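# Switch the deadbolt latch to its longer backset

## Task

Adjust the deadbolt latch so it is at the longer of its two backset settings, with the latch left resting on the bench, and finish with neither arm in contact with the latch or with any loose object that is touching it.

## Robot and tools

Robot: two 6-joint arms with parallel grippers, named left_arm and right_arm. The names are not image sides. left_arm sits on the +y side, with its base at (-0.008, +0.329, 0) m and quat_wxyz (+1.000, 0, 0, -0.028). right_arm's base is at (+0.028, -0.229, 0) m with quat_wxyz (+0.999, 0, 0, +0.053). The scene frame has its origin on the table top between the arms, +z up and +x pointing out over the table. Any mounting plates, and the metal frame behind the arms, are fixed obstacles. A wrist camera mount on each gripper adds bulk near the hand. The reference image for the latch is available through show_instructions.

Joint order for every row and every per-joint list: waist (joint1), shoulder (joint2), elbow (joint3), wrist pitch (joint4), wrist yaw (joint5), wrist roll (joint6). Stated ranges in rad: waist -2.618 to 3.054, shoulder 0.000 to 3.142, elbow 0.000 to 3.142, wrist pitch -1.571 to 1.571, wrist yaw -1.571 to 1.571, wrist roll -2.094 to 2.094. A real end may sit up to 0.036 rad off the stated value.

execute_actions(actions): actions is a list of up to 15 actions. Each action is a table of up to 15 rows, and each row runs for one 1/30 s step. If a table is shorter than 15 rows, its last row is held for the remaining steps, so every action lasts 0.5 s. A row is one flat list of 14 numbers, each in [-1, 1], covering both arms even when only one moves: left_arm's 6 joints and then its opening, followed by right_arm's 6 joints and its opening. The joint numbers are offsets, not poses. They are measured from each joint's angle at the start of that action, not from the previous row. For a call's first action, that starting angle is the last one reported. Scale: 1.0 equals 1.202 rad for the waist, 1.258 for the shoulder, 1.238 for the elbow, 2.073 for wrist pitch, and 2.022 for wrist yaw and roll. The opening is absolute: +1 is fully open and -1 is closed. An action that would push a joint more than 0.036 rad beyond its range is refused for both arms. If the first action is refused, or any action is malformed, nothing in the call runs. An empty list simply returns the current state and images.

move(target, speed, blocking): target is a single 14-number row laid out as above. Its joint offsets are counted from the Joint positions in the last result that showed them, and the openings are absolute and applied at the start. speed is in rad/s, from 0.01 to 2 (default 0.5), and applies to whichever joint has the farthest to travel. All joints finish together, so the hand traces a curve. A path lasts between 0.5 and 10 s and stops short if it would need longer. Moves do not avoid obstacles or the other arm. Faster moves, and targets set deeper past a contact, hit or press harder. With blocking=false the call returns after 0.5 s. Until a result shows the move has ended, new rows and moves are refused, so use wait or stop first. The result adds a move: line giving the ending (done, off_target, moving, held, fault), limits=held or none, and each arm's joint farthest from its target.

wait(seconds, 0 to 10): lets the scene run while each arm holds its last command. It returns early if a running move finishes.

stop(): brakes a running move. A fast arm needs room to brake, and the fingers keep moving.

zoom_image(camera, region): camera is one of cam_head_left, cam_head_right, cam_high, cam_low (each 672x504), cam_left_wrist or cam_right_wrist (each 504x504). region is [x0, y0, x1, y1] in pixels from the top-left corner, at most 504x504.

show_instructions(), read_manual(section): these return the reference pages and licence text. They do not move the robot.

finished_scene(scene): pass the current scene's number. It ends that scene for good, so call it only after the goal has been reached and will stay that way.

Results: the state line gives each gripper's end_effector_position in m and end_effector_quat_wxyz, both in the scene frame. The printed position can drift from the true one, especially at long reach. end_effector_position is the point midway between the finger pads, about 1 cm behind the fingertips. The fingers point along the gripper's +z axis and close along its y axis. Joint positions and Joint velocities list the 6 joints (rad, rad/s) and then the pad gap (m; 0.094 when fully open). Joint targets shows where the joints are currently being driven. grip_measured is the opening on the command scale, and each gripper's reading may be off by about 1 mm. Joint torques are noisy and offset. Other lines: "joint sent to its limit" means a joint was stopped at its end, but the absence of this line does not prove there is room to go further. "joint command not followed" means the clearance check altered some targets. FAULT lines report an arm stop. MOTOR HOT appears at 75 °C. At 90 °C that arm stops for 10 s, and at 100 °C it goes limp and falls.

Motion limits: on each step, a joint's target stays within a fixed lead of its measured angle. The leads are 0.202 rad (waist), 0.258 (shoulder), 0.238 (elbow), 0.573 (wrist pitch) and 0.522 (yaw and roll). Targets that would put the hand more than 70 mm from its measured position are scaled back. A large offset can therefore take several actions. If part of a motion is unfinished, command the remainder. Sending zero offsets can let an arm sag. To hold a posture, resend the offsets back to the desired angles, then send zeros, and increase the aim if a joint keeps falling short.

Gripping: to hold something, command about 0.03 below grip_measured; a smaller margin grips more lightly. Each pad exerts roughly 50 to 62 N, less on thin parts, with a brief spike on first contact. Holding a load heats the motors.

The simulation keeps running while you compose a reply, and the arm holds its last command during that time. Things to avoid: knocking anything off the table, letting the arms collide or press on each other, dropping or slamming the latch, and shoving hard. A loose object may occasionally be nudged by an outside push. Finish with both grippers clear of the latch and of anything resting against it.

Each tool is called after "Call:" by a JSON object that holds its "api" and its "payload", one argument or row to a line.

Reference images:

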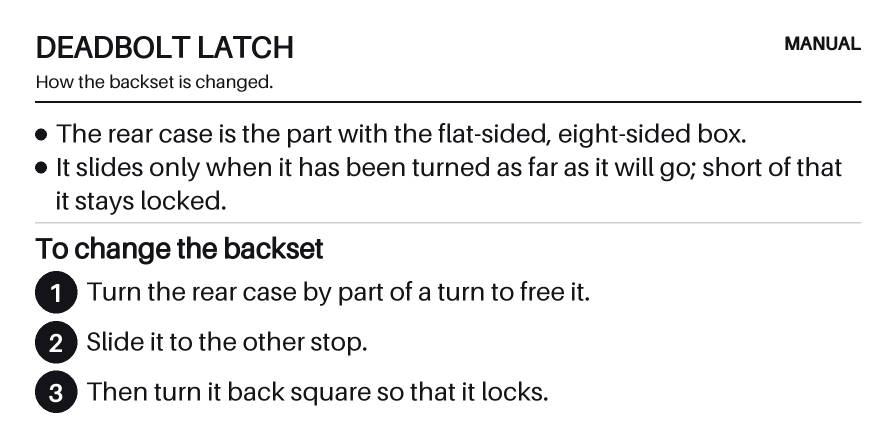

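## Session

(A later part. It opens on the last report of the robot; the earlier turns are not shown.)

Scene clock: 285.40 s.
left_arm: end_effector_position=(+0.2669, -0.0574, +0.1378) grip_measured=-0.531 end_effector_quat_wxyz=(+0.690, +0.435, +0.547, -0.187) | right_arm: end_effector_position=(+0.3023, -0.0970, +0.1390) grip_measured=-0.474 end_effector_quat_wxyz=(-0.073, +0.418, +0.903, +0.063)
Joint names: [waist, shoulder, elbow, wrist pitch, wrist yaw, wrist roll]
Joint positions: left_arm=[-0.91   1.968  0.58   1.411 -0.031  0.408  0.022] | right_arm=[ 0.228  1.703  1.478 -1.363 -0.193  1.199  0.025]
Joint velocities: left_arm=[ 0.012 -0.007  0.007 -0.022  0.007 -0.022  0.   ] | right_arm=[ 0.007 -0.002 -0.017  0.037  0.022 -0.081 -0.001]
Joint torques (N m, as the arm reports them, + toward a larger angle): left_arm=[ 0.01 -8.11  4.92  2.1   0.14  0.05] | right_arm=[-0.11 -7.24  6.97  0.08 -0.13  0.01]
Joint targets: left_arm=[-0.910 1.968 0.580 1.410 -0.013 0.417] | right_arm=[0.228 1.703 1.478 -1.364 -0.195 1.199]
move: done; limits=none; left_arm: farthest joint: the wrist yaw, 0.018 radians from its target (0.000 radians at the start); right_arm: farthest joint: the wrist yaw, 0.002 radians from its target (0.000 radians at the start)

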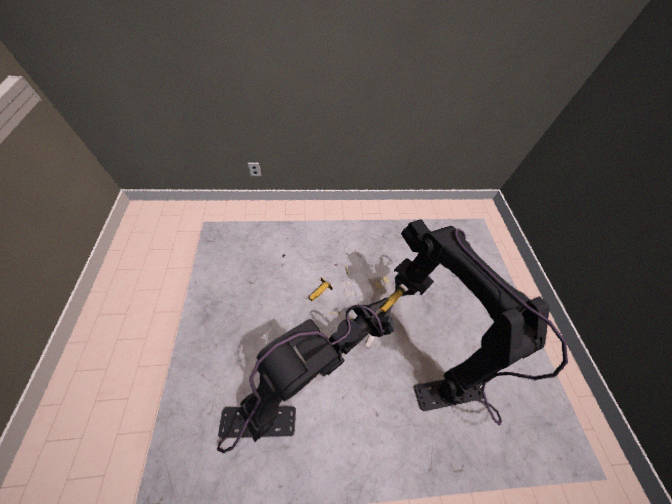

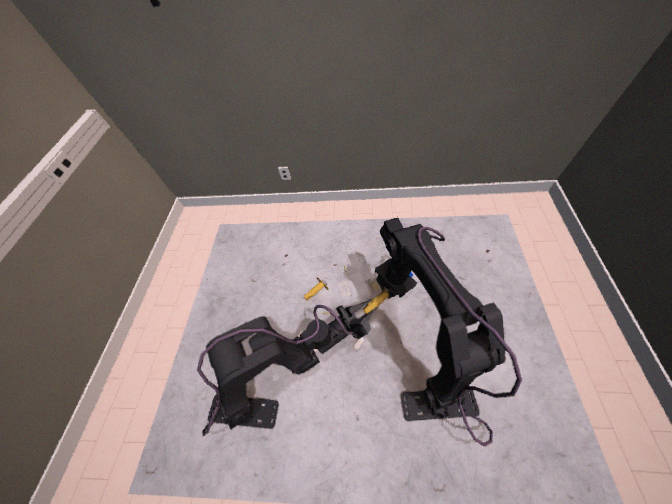

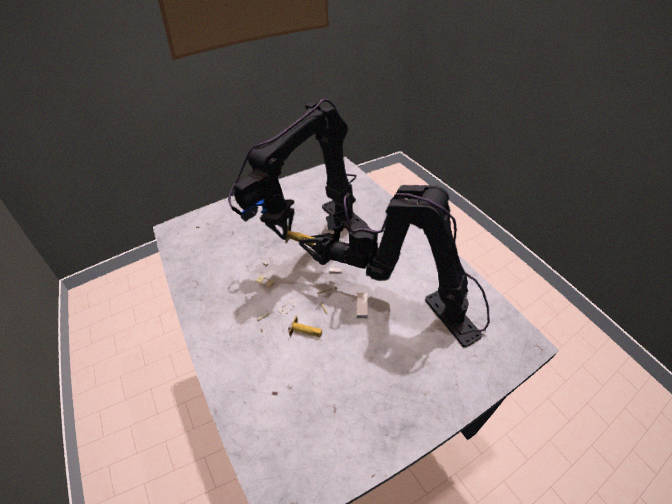

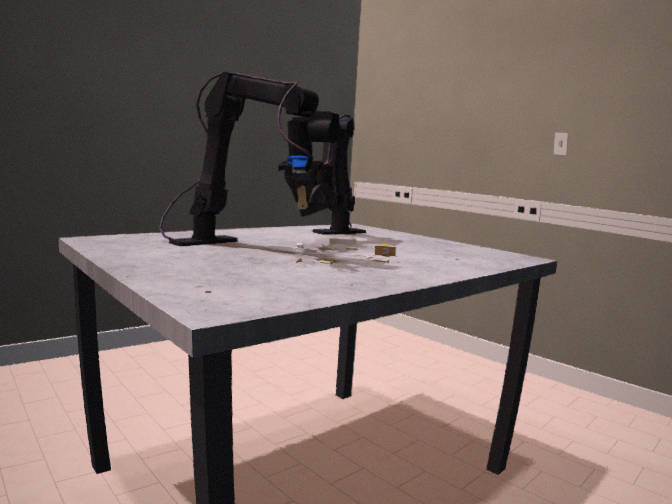

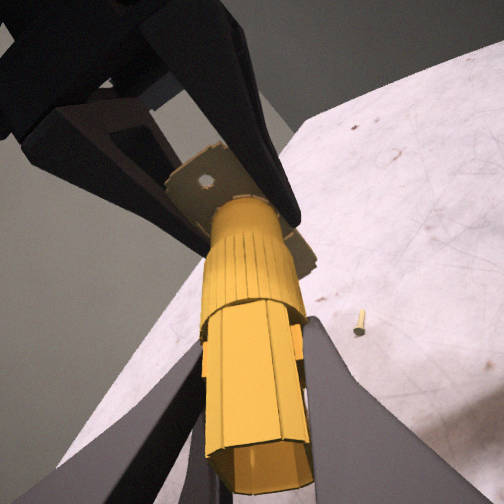

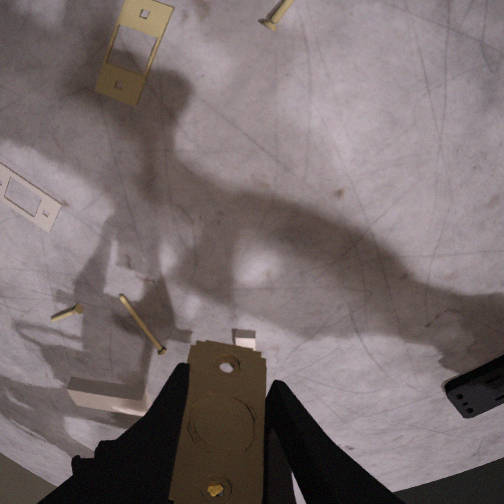

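Turns freely. Continue until it stops.

Call:
{"api": "move", "payload": {
  "target": [0,0,0,0,0,0.2,-0.8,0,0,0,0,0,0,-0.8],
  "speed": 0.4
}}

Call:
{"api": "move", "payload": {
  "target": [0,0,0,0,0,0.2,-0.8,0,0,0,0,0,0,-0.8],
  "speed": 0.4
}}

Scene clock: 290.77 s.
left_arm: end_effector_position=(+0.2689, -0.0559, +0.1390) grip_measured=-0.531 end_effector_quat_wxyz=(+0.716, +0.529, +0.454, -0.044) | right_arm: end_effector_position=(+0.3024, -0.0972, +0.1390) grip_measured=-0.474 end_effector_quat_wxyz=(-0.073, +0.418, +0.903, +0.063)
Joint names: [waist, shoulder, elbow, wrist pitch, wrist yaw, wrist roll]
Joint positions: left_arm=[-0.91   1.968  0.58   1.416 -0.044  0.801  0.022] | right_arm=[ 0.228  1.703  1.478 -1.363 -0.192  1.199  0.025]
Joint velocities: left_arm=[ 0.002 -0.012 -0.022 -0.022 -0.051 -0.081  0.001] | right_arm=[-0.022 -0.002 -0.002  0.037  0.007 -0.022 -0.002]
Joint torques (N m, as the arm reports them, + toward a larger angle): left_arm=[-0.03 -8.11  4.94  2.06  0.11  0.09] | right_arm=[-0.03 -7.43  6.74  0.13 -0.08  0.  ]
Joint targets: left_arm=[-0.910 1.968 0.580 1.411 -0.030 0.812] | right_arm=[0.228 1.703 1.478 -1.363 -0.193 1.199]
move: done; limits=none; left_arm: farthest joint: the wrist yaw, 0.013 radians from its target (0.000 radians at the start); right_arm: farthest joint: the wrist yaw, 0.001 radians from its target (0.000 radians at the start)

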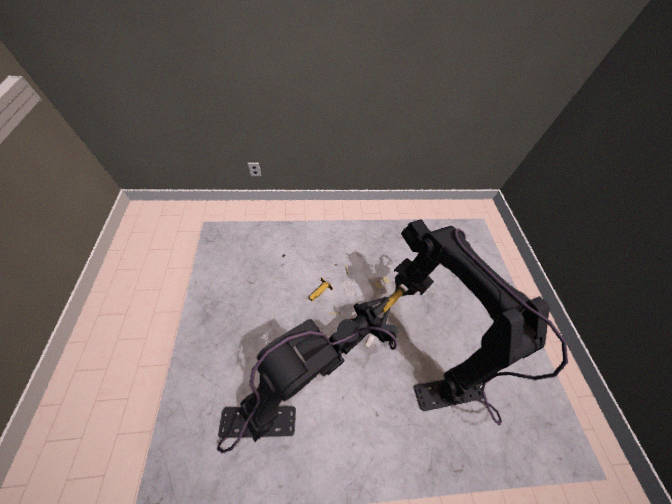

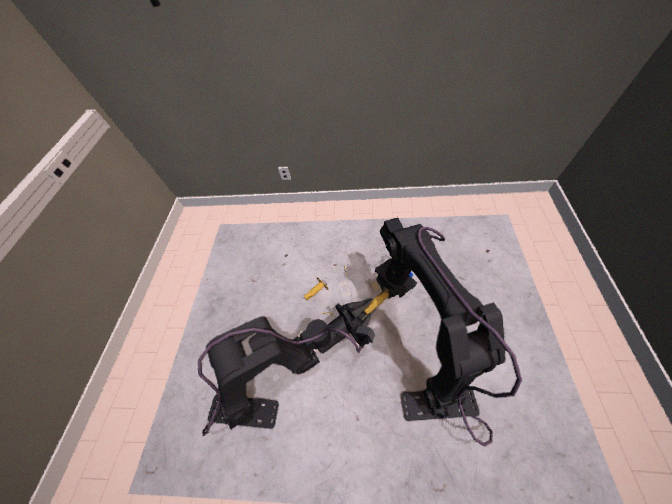

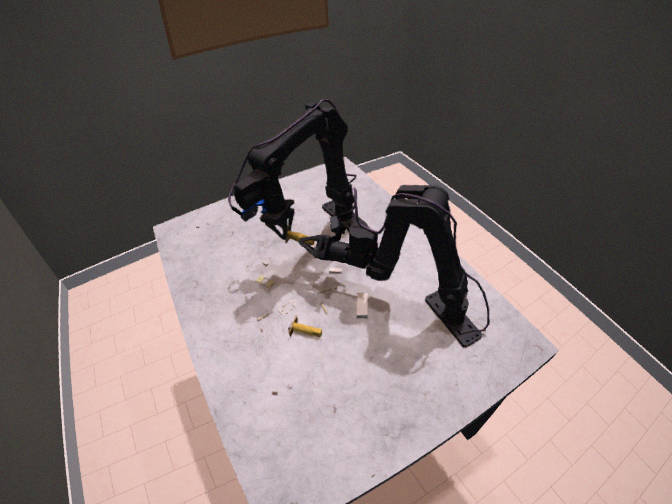

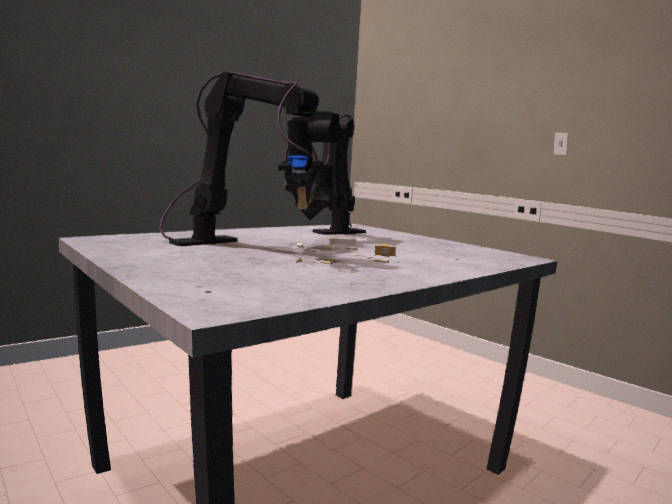

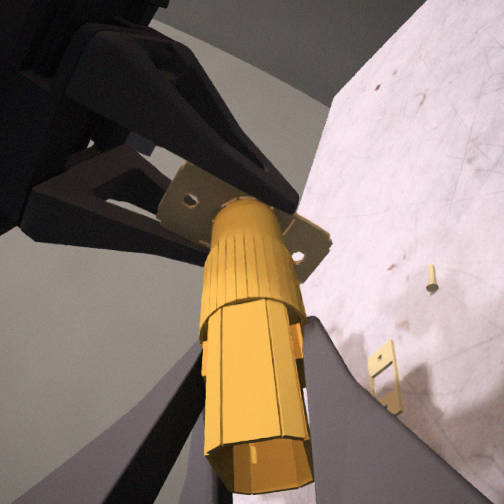

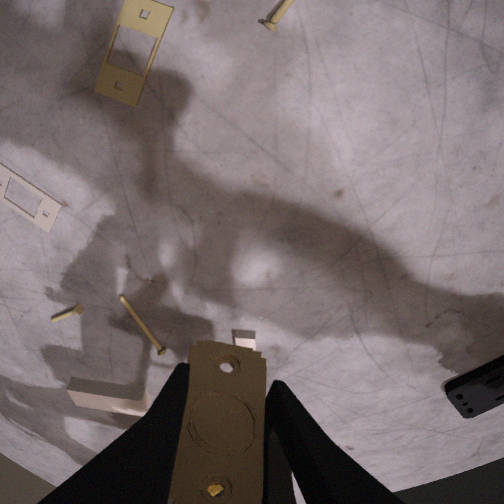

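Scene clock: 292.37 s.
left_arm: end_effector_position=(+0.2709, -0.0543, +0.1411) grip_measured=-0.531 end_effector_quat_wxyz=(+0.714, +0.596, +0.356, +0.089) | right_arm: end_effector_position=(+0.3034, -0.0969, +0.1390) grip_measured=-0.474 end_effector_quat_wxyz=(-0.071, +0.418, +0.903, +0.064)
Joint names: [waist, shoulder, elbow, wrist pitch, wrist yaw, wrist roll]
Joint positions: left_arm=[-0.91   1.968  0.58   1.424 -0.059  1.159  0.022] | right_arm=[ 0.228  1.703  1.478 -1.359 -0.192  1.199  0.025]
Joint velocities: left_arm=[ 0.002 -0.002 -0.007  0.037  0.007  0.007 -0.   ] | right_arm=[-0.012 -0.002 -0.002 -0.051  0.037 -0.037 -0.001]
Joint torques (N m, as the arm reports them, + toward a larger angle): left_arm=[-0.03 -8.11  4.94  2.02  0.11  0.38] | right_arm=[-0.07 -7.34  6.92  0.08 -0.09  0.01]
Joint targets: left_arm=[-0.910 1.968 0.580 1.416 -0.044 1.206] | right_arm=[0.228 1.703 1.478 -1.363 -0.193 1.199]
move: off_target (left_arm); limits=none; left_arm: farthest joint: the wrist roll, 0.047 radians from its target (0.404 radians at the start); right_arm: farthest joint: the wrist pitch, 0.004 radians from its target (0.000 radians at the start)

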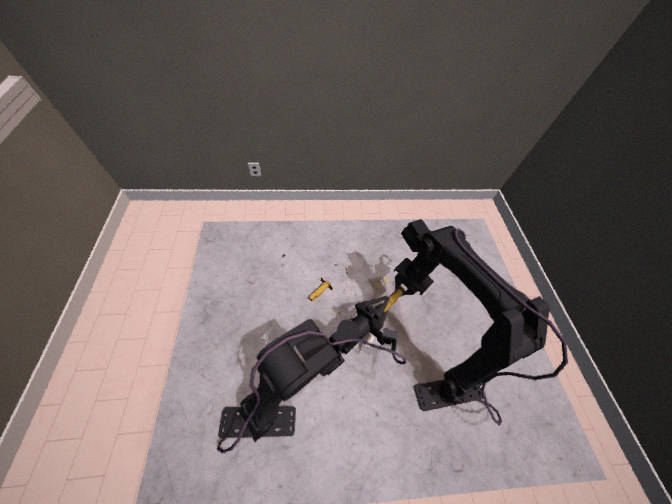

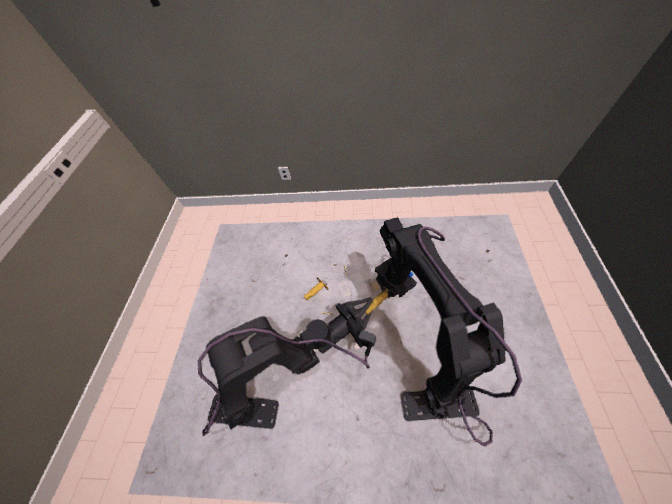

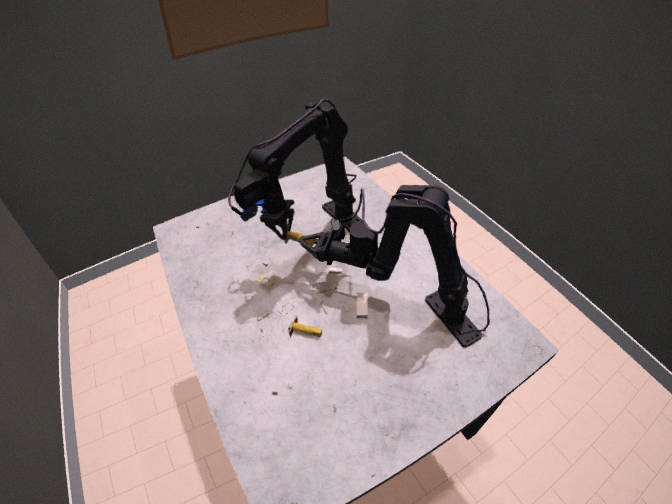

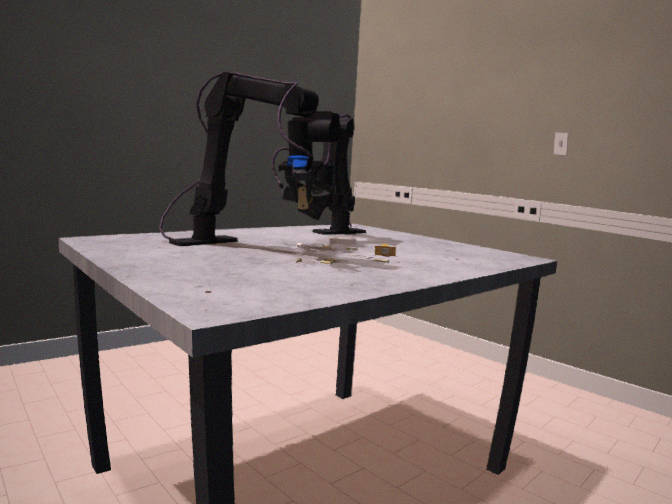

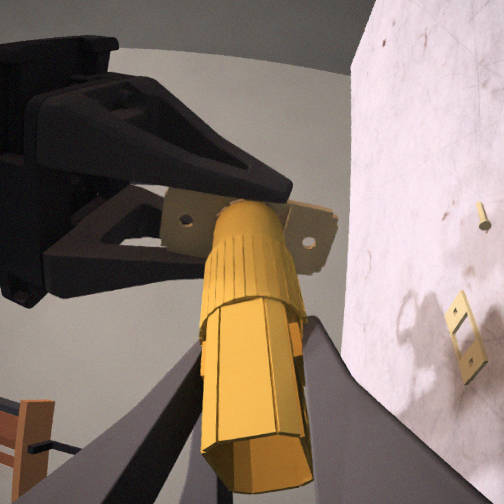

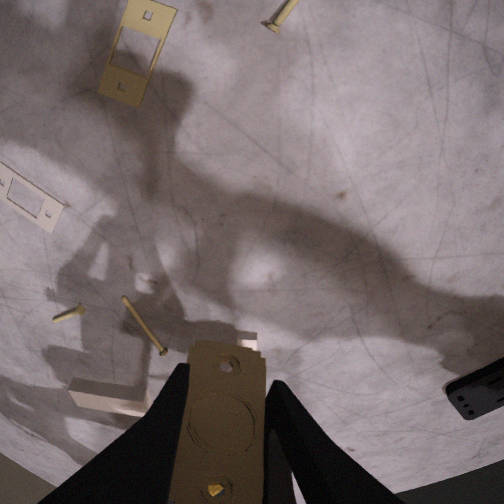

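Call:
{"api": "move", "payload": {
  "target": [0,-0.035,-0.042,0,0,0.03,-0.8,0,0,0,0,0,0,-0.8],
  "speed": 0.1
}}

Scene clock: 297.23 s.
left_arm: end_effector_position=(+0.2684, -0.0483, +0.1431) grip_measured=-0.531 end_effector_quat_wxyz=(+0.713, +0.597, +0.354, +0.097) | right_arm: end_effector_position=(+0.3016, -0.0909, +0.1399) grip_measured=-0.474 end_effector_quat_wxyz=(-0.080, +0.413, +0.904, +0.075)
Joint names: [waist, shoulder, elbow, wrist pitch, wrist yaw, wrist roll]
Joint positions: left_arm=[-0.91   1.945  0.555  1.426 -0.066  1.174  0.022] | right_arm=[ 0.234  1.703  1.478 -1.357 -0.219  1.195  0.025]
Joint velocities: left_arm=[ 0.002 -0.022  0.012 -0.051  0.037  0.037 -0.002] | right_arm=[ 0.002 -0.012 -0.017 -0.022  0.022  0.007 -0.   ]
Joint torques (N m, as the arm reports them, + toward a larger angle): left_arm=[ 0.02 -9.6   2.65  2.08  0.06  0.41] | right_arm=[-0.36 -7.36  7.01  0.05  0.13  0.11]
Joint targets: left_arm=[-0.910 1.924 0.528 1.424 -0.059 1.219] | right_arm=[0.228 1.703 1.478 -1.359 -0.192 1.200]
move: off_target (left_arm, right_arm); limits=none; left_arm: farthest joint: the wrist roll, 0.046 radians from its target (0.061 radians at the start); right_arm: farthest joint: the wrist yaw, 0.027 radians from its target (0.000 radians at the start)

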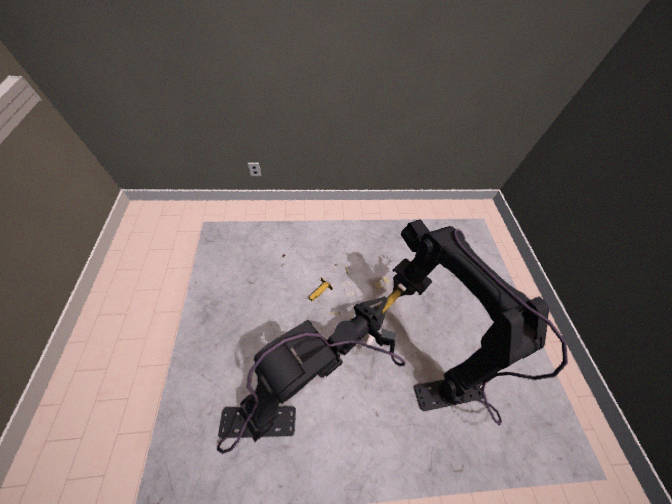

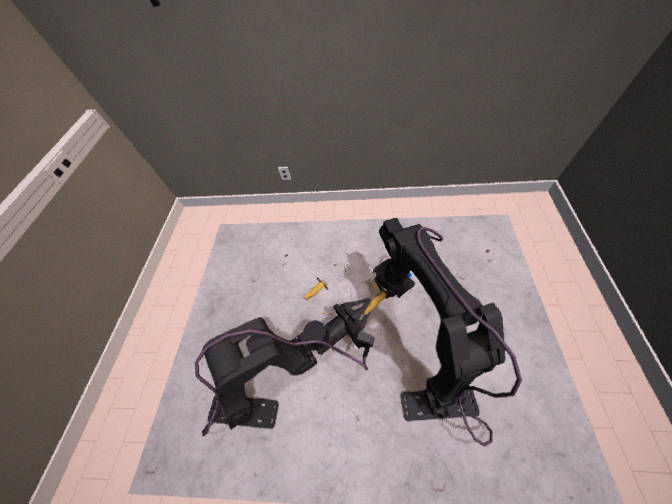

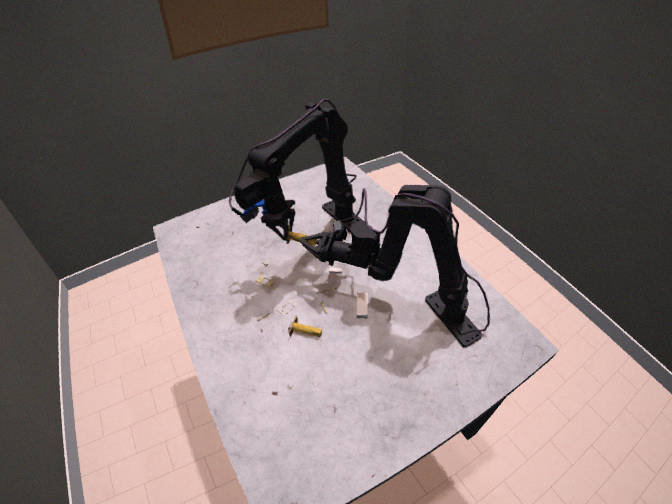

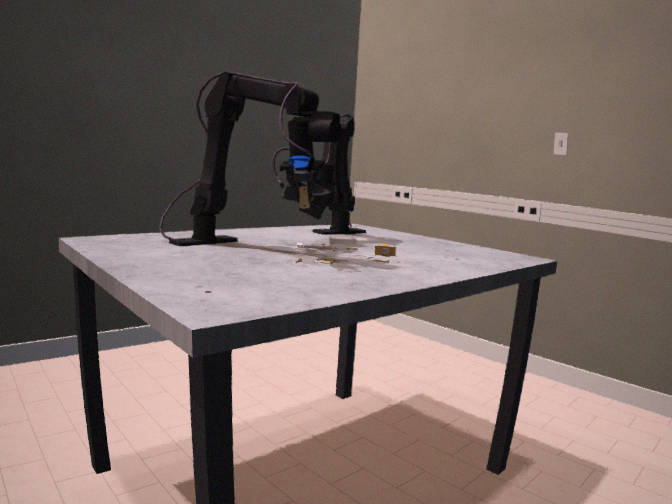

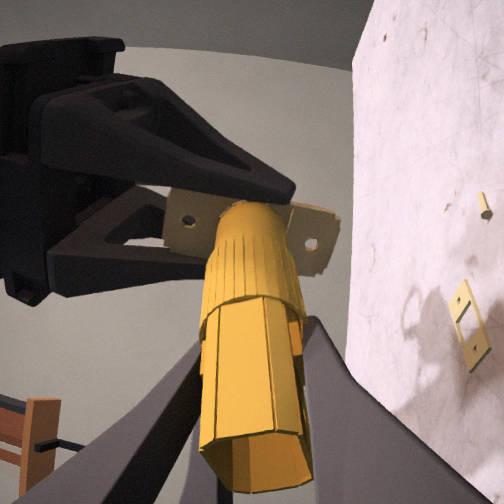

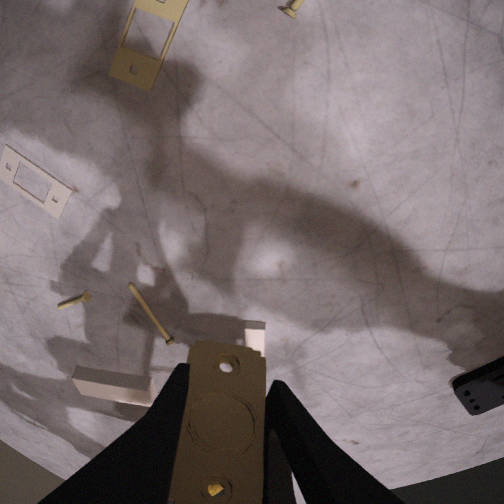

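Call:
{"api": "move", "payload": {
  "target": [0,0.015,0.015,0,0,0.06,-0.8,0,0,0,0,0,0,-0.8],
  "speed": 0.1
}}

Scene clock: 303.60 s.
left_arm: end_effector_position=(+0.2696, -0.0473, +0.1440) grip_measured=-0.532 end_effector_quat_wxyz=(+0.709, +0.608, +0.332, +0.129) | right_arm: end_effector_position=(+0.3023, -0.0898, +0.1401) grip_measured=-0.474 end_effector_quat_wxyz=(-0.079, +0.410, +0.905, +0.078)
Joint names: [waist, shoulder, elbow, wrist pitch, wrist yaw, wrist roll]
Joint positions: left_arm=[-0.91   1.945  0.555  1.43  -0.075  1.253  0.022] | right_arm=[ 0.234  1.703  1.478 -1.353 -0.223  1.188  0.025]
Joint velocities: left_arm=[-0.012 -0.017 -0.002 -0.022 -0.037  0.007  0.001] | right_arm=[-0.012 -0.002 -0.017 -0.051  0.007  0.007  0.   ]
Joint torques (N m, as the arm reports them, + toward a larger angle): left_arm=[ 0.   -6.3   6.47  2.08  0.08  0.36] | right_arm=[-0.01 -7.51  7.01  0.08 -0.05  0.07]
Joint targets: left_arm=[-0.910 1.964 0.574 1.427 -0.066 1.295] | right_arm=[0.234 1.703 1.478 -1.357 -0.219 1.195]
move: off_target (left_arm); limits=none; left_arm: farthest joint: the wrist roll, 0.042 radians from its target (0.121 radians at the start); right_arm: farthest joint: the wrist roll, 0.007 radians from its target (0.000 radians at the start)

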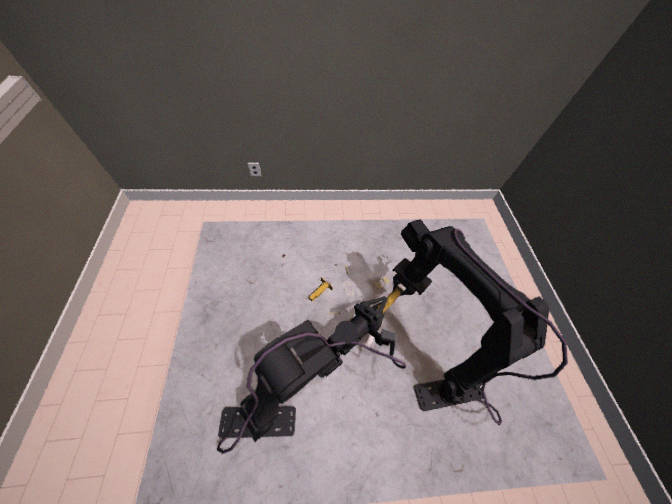

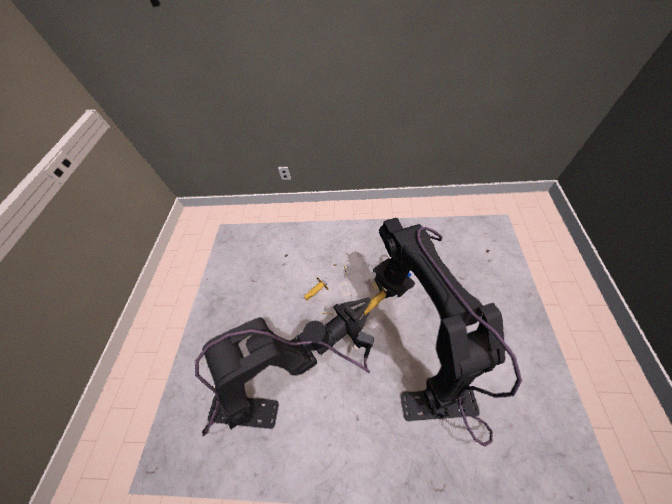

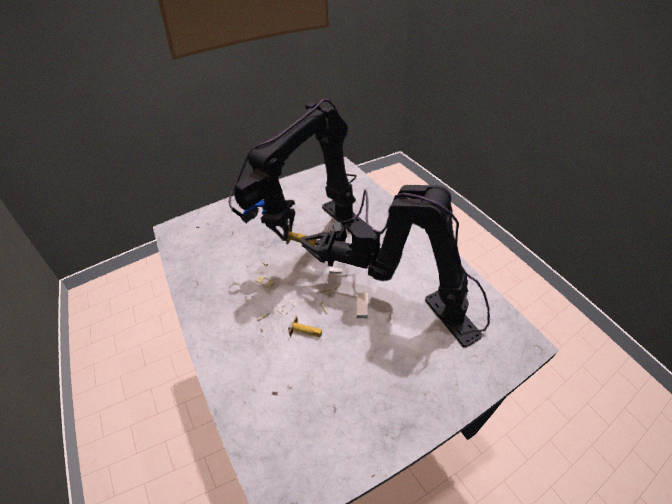

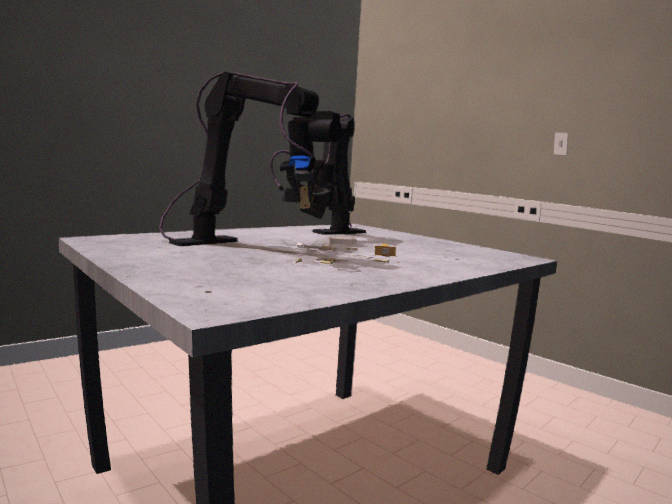

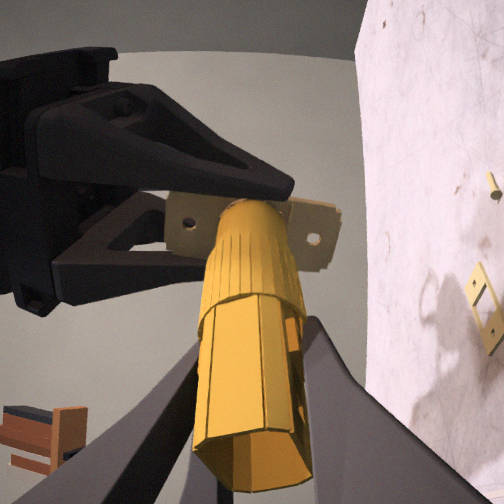

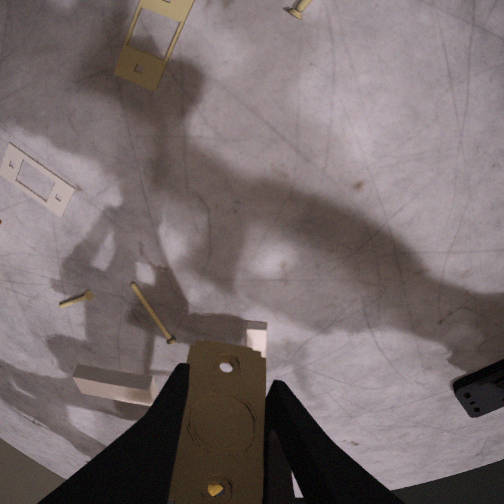

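Call:
{"api": "move", "payload": {
  "target": [0,0,0,0,0,0.15,-0.9,0,0,0,0,0,0,-0.8],
  "speed": 0.15
}}

Call:
{"api": "zoom_image", "payload": {
  "camera": "cam_left_wrist",
  "region": [120, 150, 400, 504]
}}

Scene clock: 310.97 s.
left_arm: end_effector_position=(+0.2726, -0.0446, +0.1469) grip_measured=-0.553 end_effector_quat_wxyz=(+0.688, +0.639, +0.257, +0.228) | right_arm: end_effector_position=(+0.3029, -0.0888, +0.1403) grip_measured=-0.474 end_effector_quat_wxyz=(-0.079, +0.407, +0.906, +0.081)
Joint names: [waist, shoulder, elbow, wrist pitch, wrist yaw, wrist roll]
Joint positions: left_arm=[-0.91   1.945  0.555  1.442 -0.098  1.514  0.021] | right_arm=[ 0.234  1.703  1.478 -1.349 -0.227  1.182  0.025]
Joint velocities: left_arm=[ 0.007  0.002 -0.012 -0.007  0.022  0.066  0.   ] | right_arm=[ 0.002 -0.012  0.012 -0.037 -0.007 -0.037  0.001]
Joint torques (N m, as the arm reports them, + toward a larger angle): left_arm=[-0.02 -7.86  4.92  1.97  0.18  0.36] | right_arm=[ 0.06 -7.26  6.97  0.11 -0.07  0.1 ]
Joint targets: left_arm=[-0.910 1.945 0.555 1.430 -0.075 1.556] | right_arm=[0.234 1.703 1.478 -1.353 -0.223 1.188]
move: off_target (left_arm); limits=none; left_arm: farthest joint: the wrist roll, 0.042 radians from its target (0.303 radians at the start); right_arm: farthest joint: the wrist roll, 0.006 radians from its target (0.000 radians at the start)

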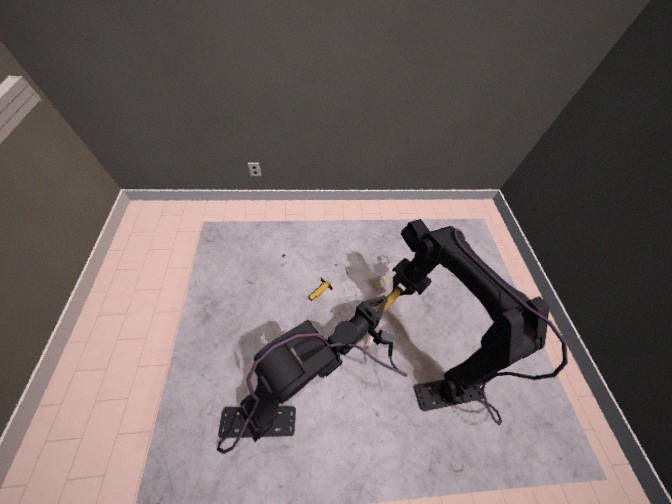

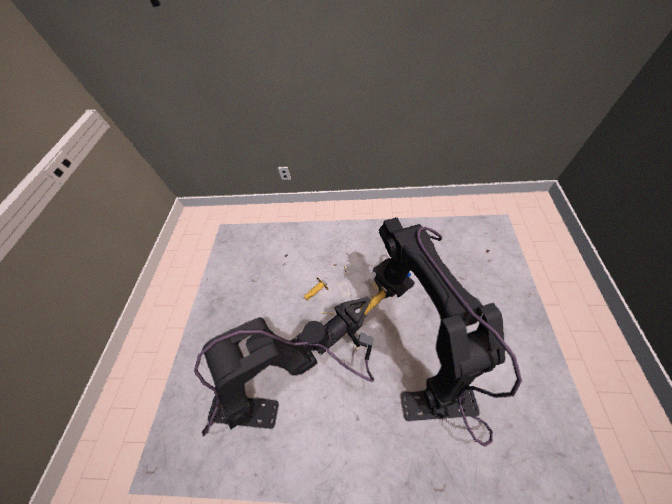

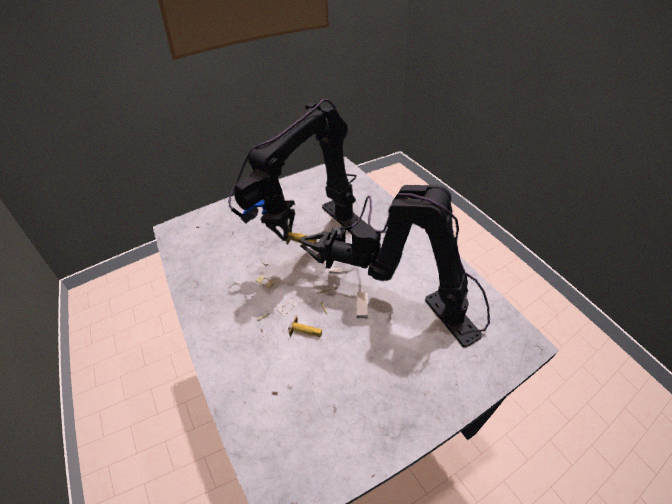

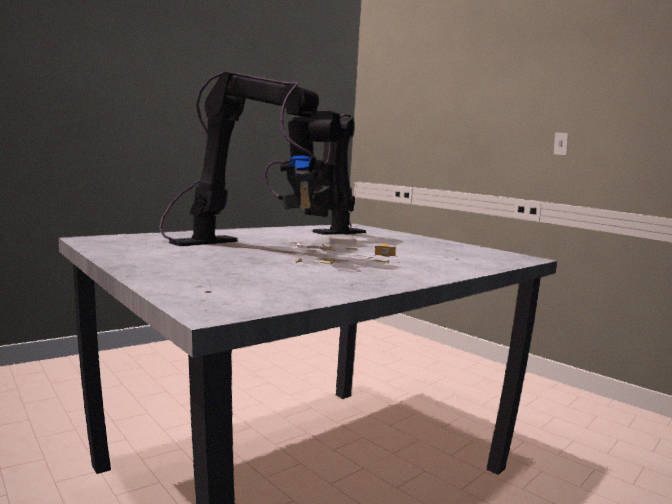

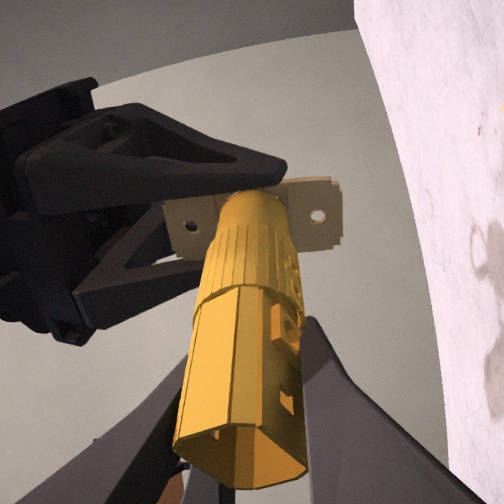

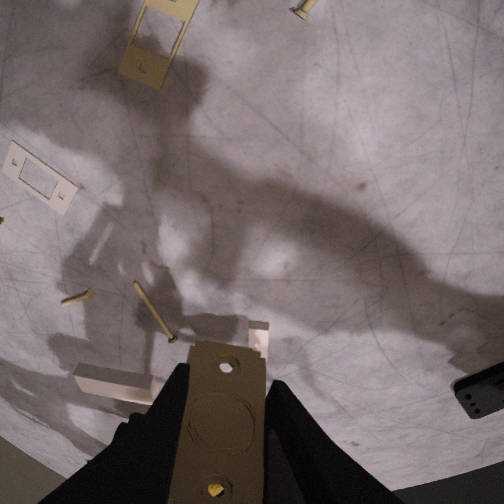

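Region (120, 150, 400, 504) of cam_left_wrist's 504x504 image, scaled by 1.424, with more detail than that image has; it fills the left 399 columns of this view, and the rest is white.

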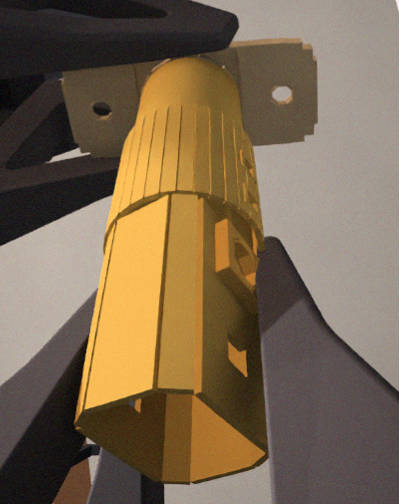

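Call:
{"api": "execute_actions", "payload": {
  "actions": [
    [[0,0,0,0,0,0,-0.2,0,0,0,0,0,0,-0.8]],
    [[0,0,0,0,0,-0.16,-0.2,0,0,0,0,0,0,-0.8]],
    [[0,0,0,0,0,-0.02,-0.2,0,0,0,0,0,0,-0.8]],
    [[0,0,0,0,0,0,-0.2,0,0,0,0,0,0,-0.8]]
  ]
}}

Scene clock: 320.67 s.
left_arm: end_effector_position=(+0.2728, -0.0445, +0.1469) grip_measured=-0.202 end_effector_quat_wxyz=(+0.716, +0.590, +0.356, +0.116) | right_arm: end_effector_position=(+0.3029, -0.0889, +0.1402) grip_measured=-0.474 end_effector_quat_wxyz=(-0.079, +0.407, +0.907, +0.081)
Joint names: [waist, shoulder, elbow, wrist pitch, wrist yaw, wrist roll]
Joint positions: left_arm=[-0.91   1.945  0.555  1.442 -0.099  1.193  0.037] | right_arm=[ 0.234  1.703  1.478 -1.349 -0.227  1.182  0.025]
Joint velocities: left_arm=[-0.012 -0.007 -0.012 -0.037  0.051  0.051 -0.001] | right_arm=[ 0.007 -0.022 -0.007 -0.037 -0.007 -0.007 -0.001]
Joint torques (N m, as the arm reports them, + toward a larger angle): left_arm=[-0.04 -7.87  4.93  2.1  -0.01 -0.04] | right_arm=[ 0.12 -7.43  7.06  0.14 -0.11 -0.04]
Joint targets: left_arm=[-0.910 1.945 0.555 1.442 -0.099 1.194] | right_arm=[0.234 1.703 1.478 -1.349 -0.227 1.182]

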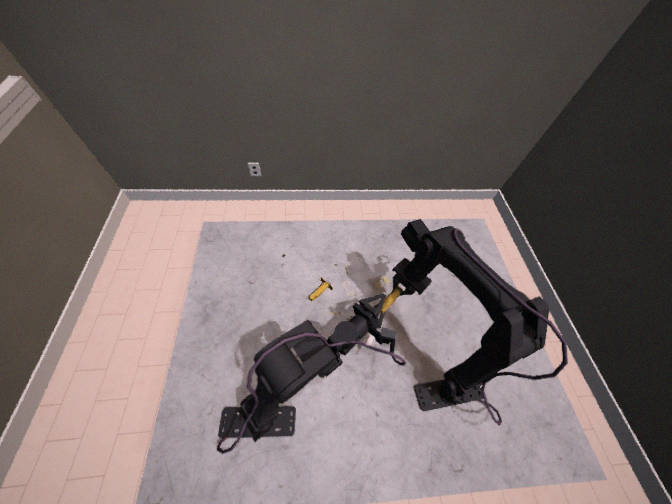

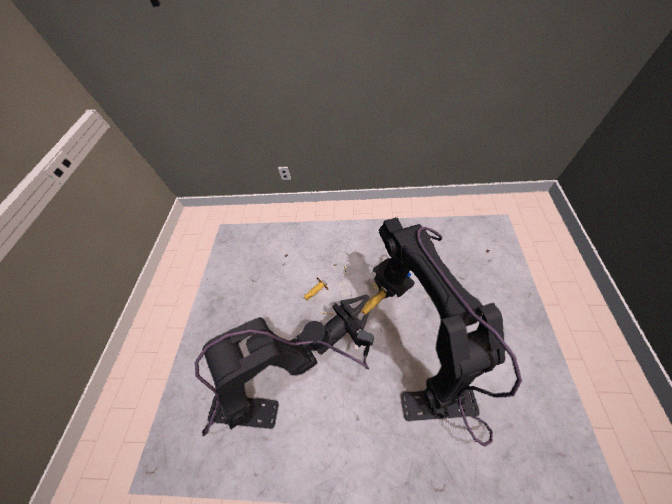

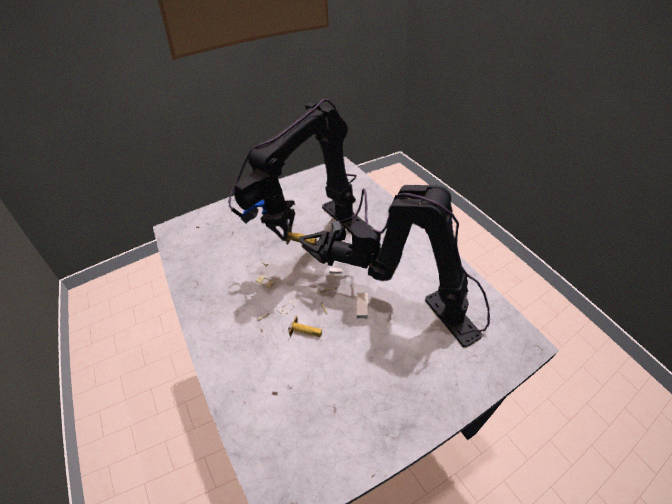

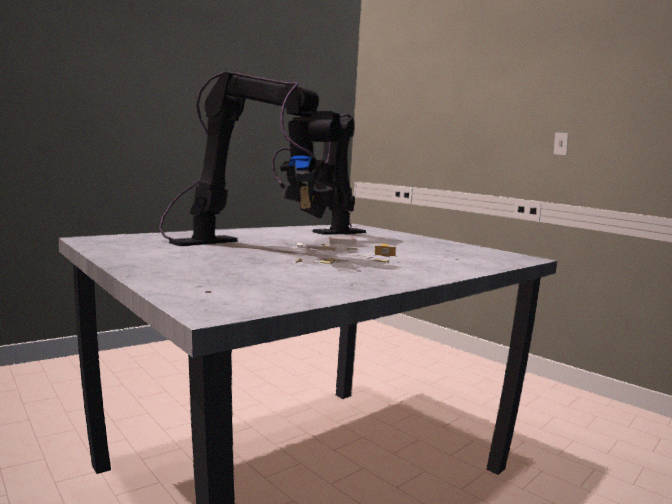

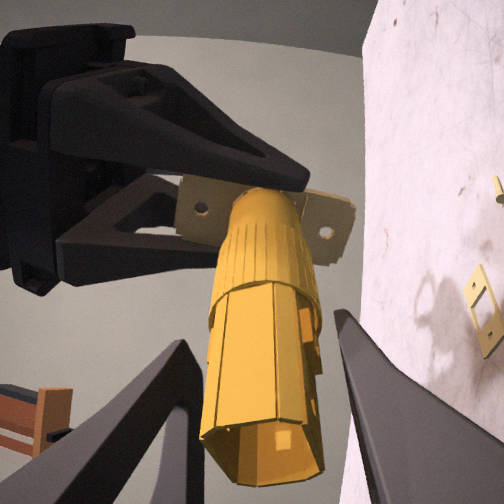

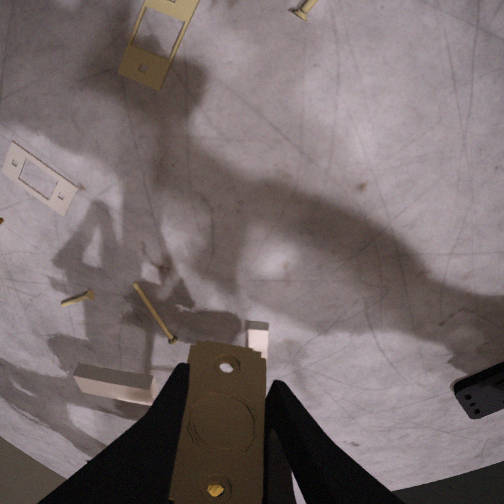

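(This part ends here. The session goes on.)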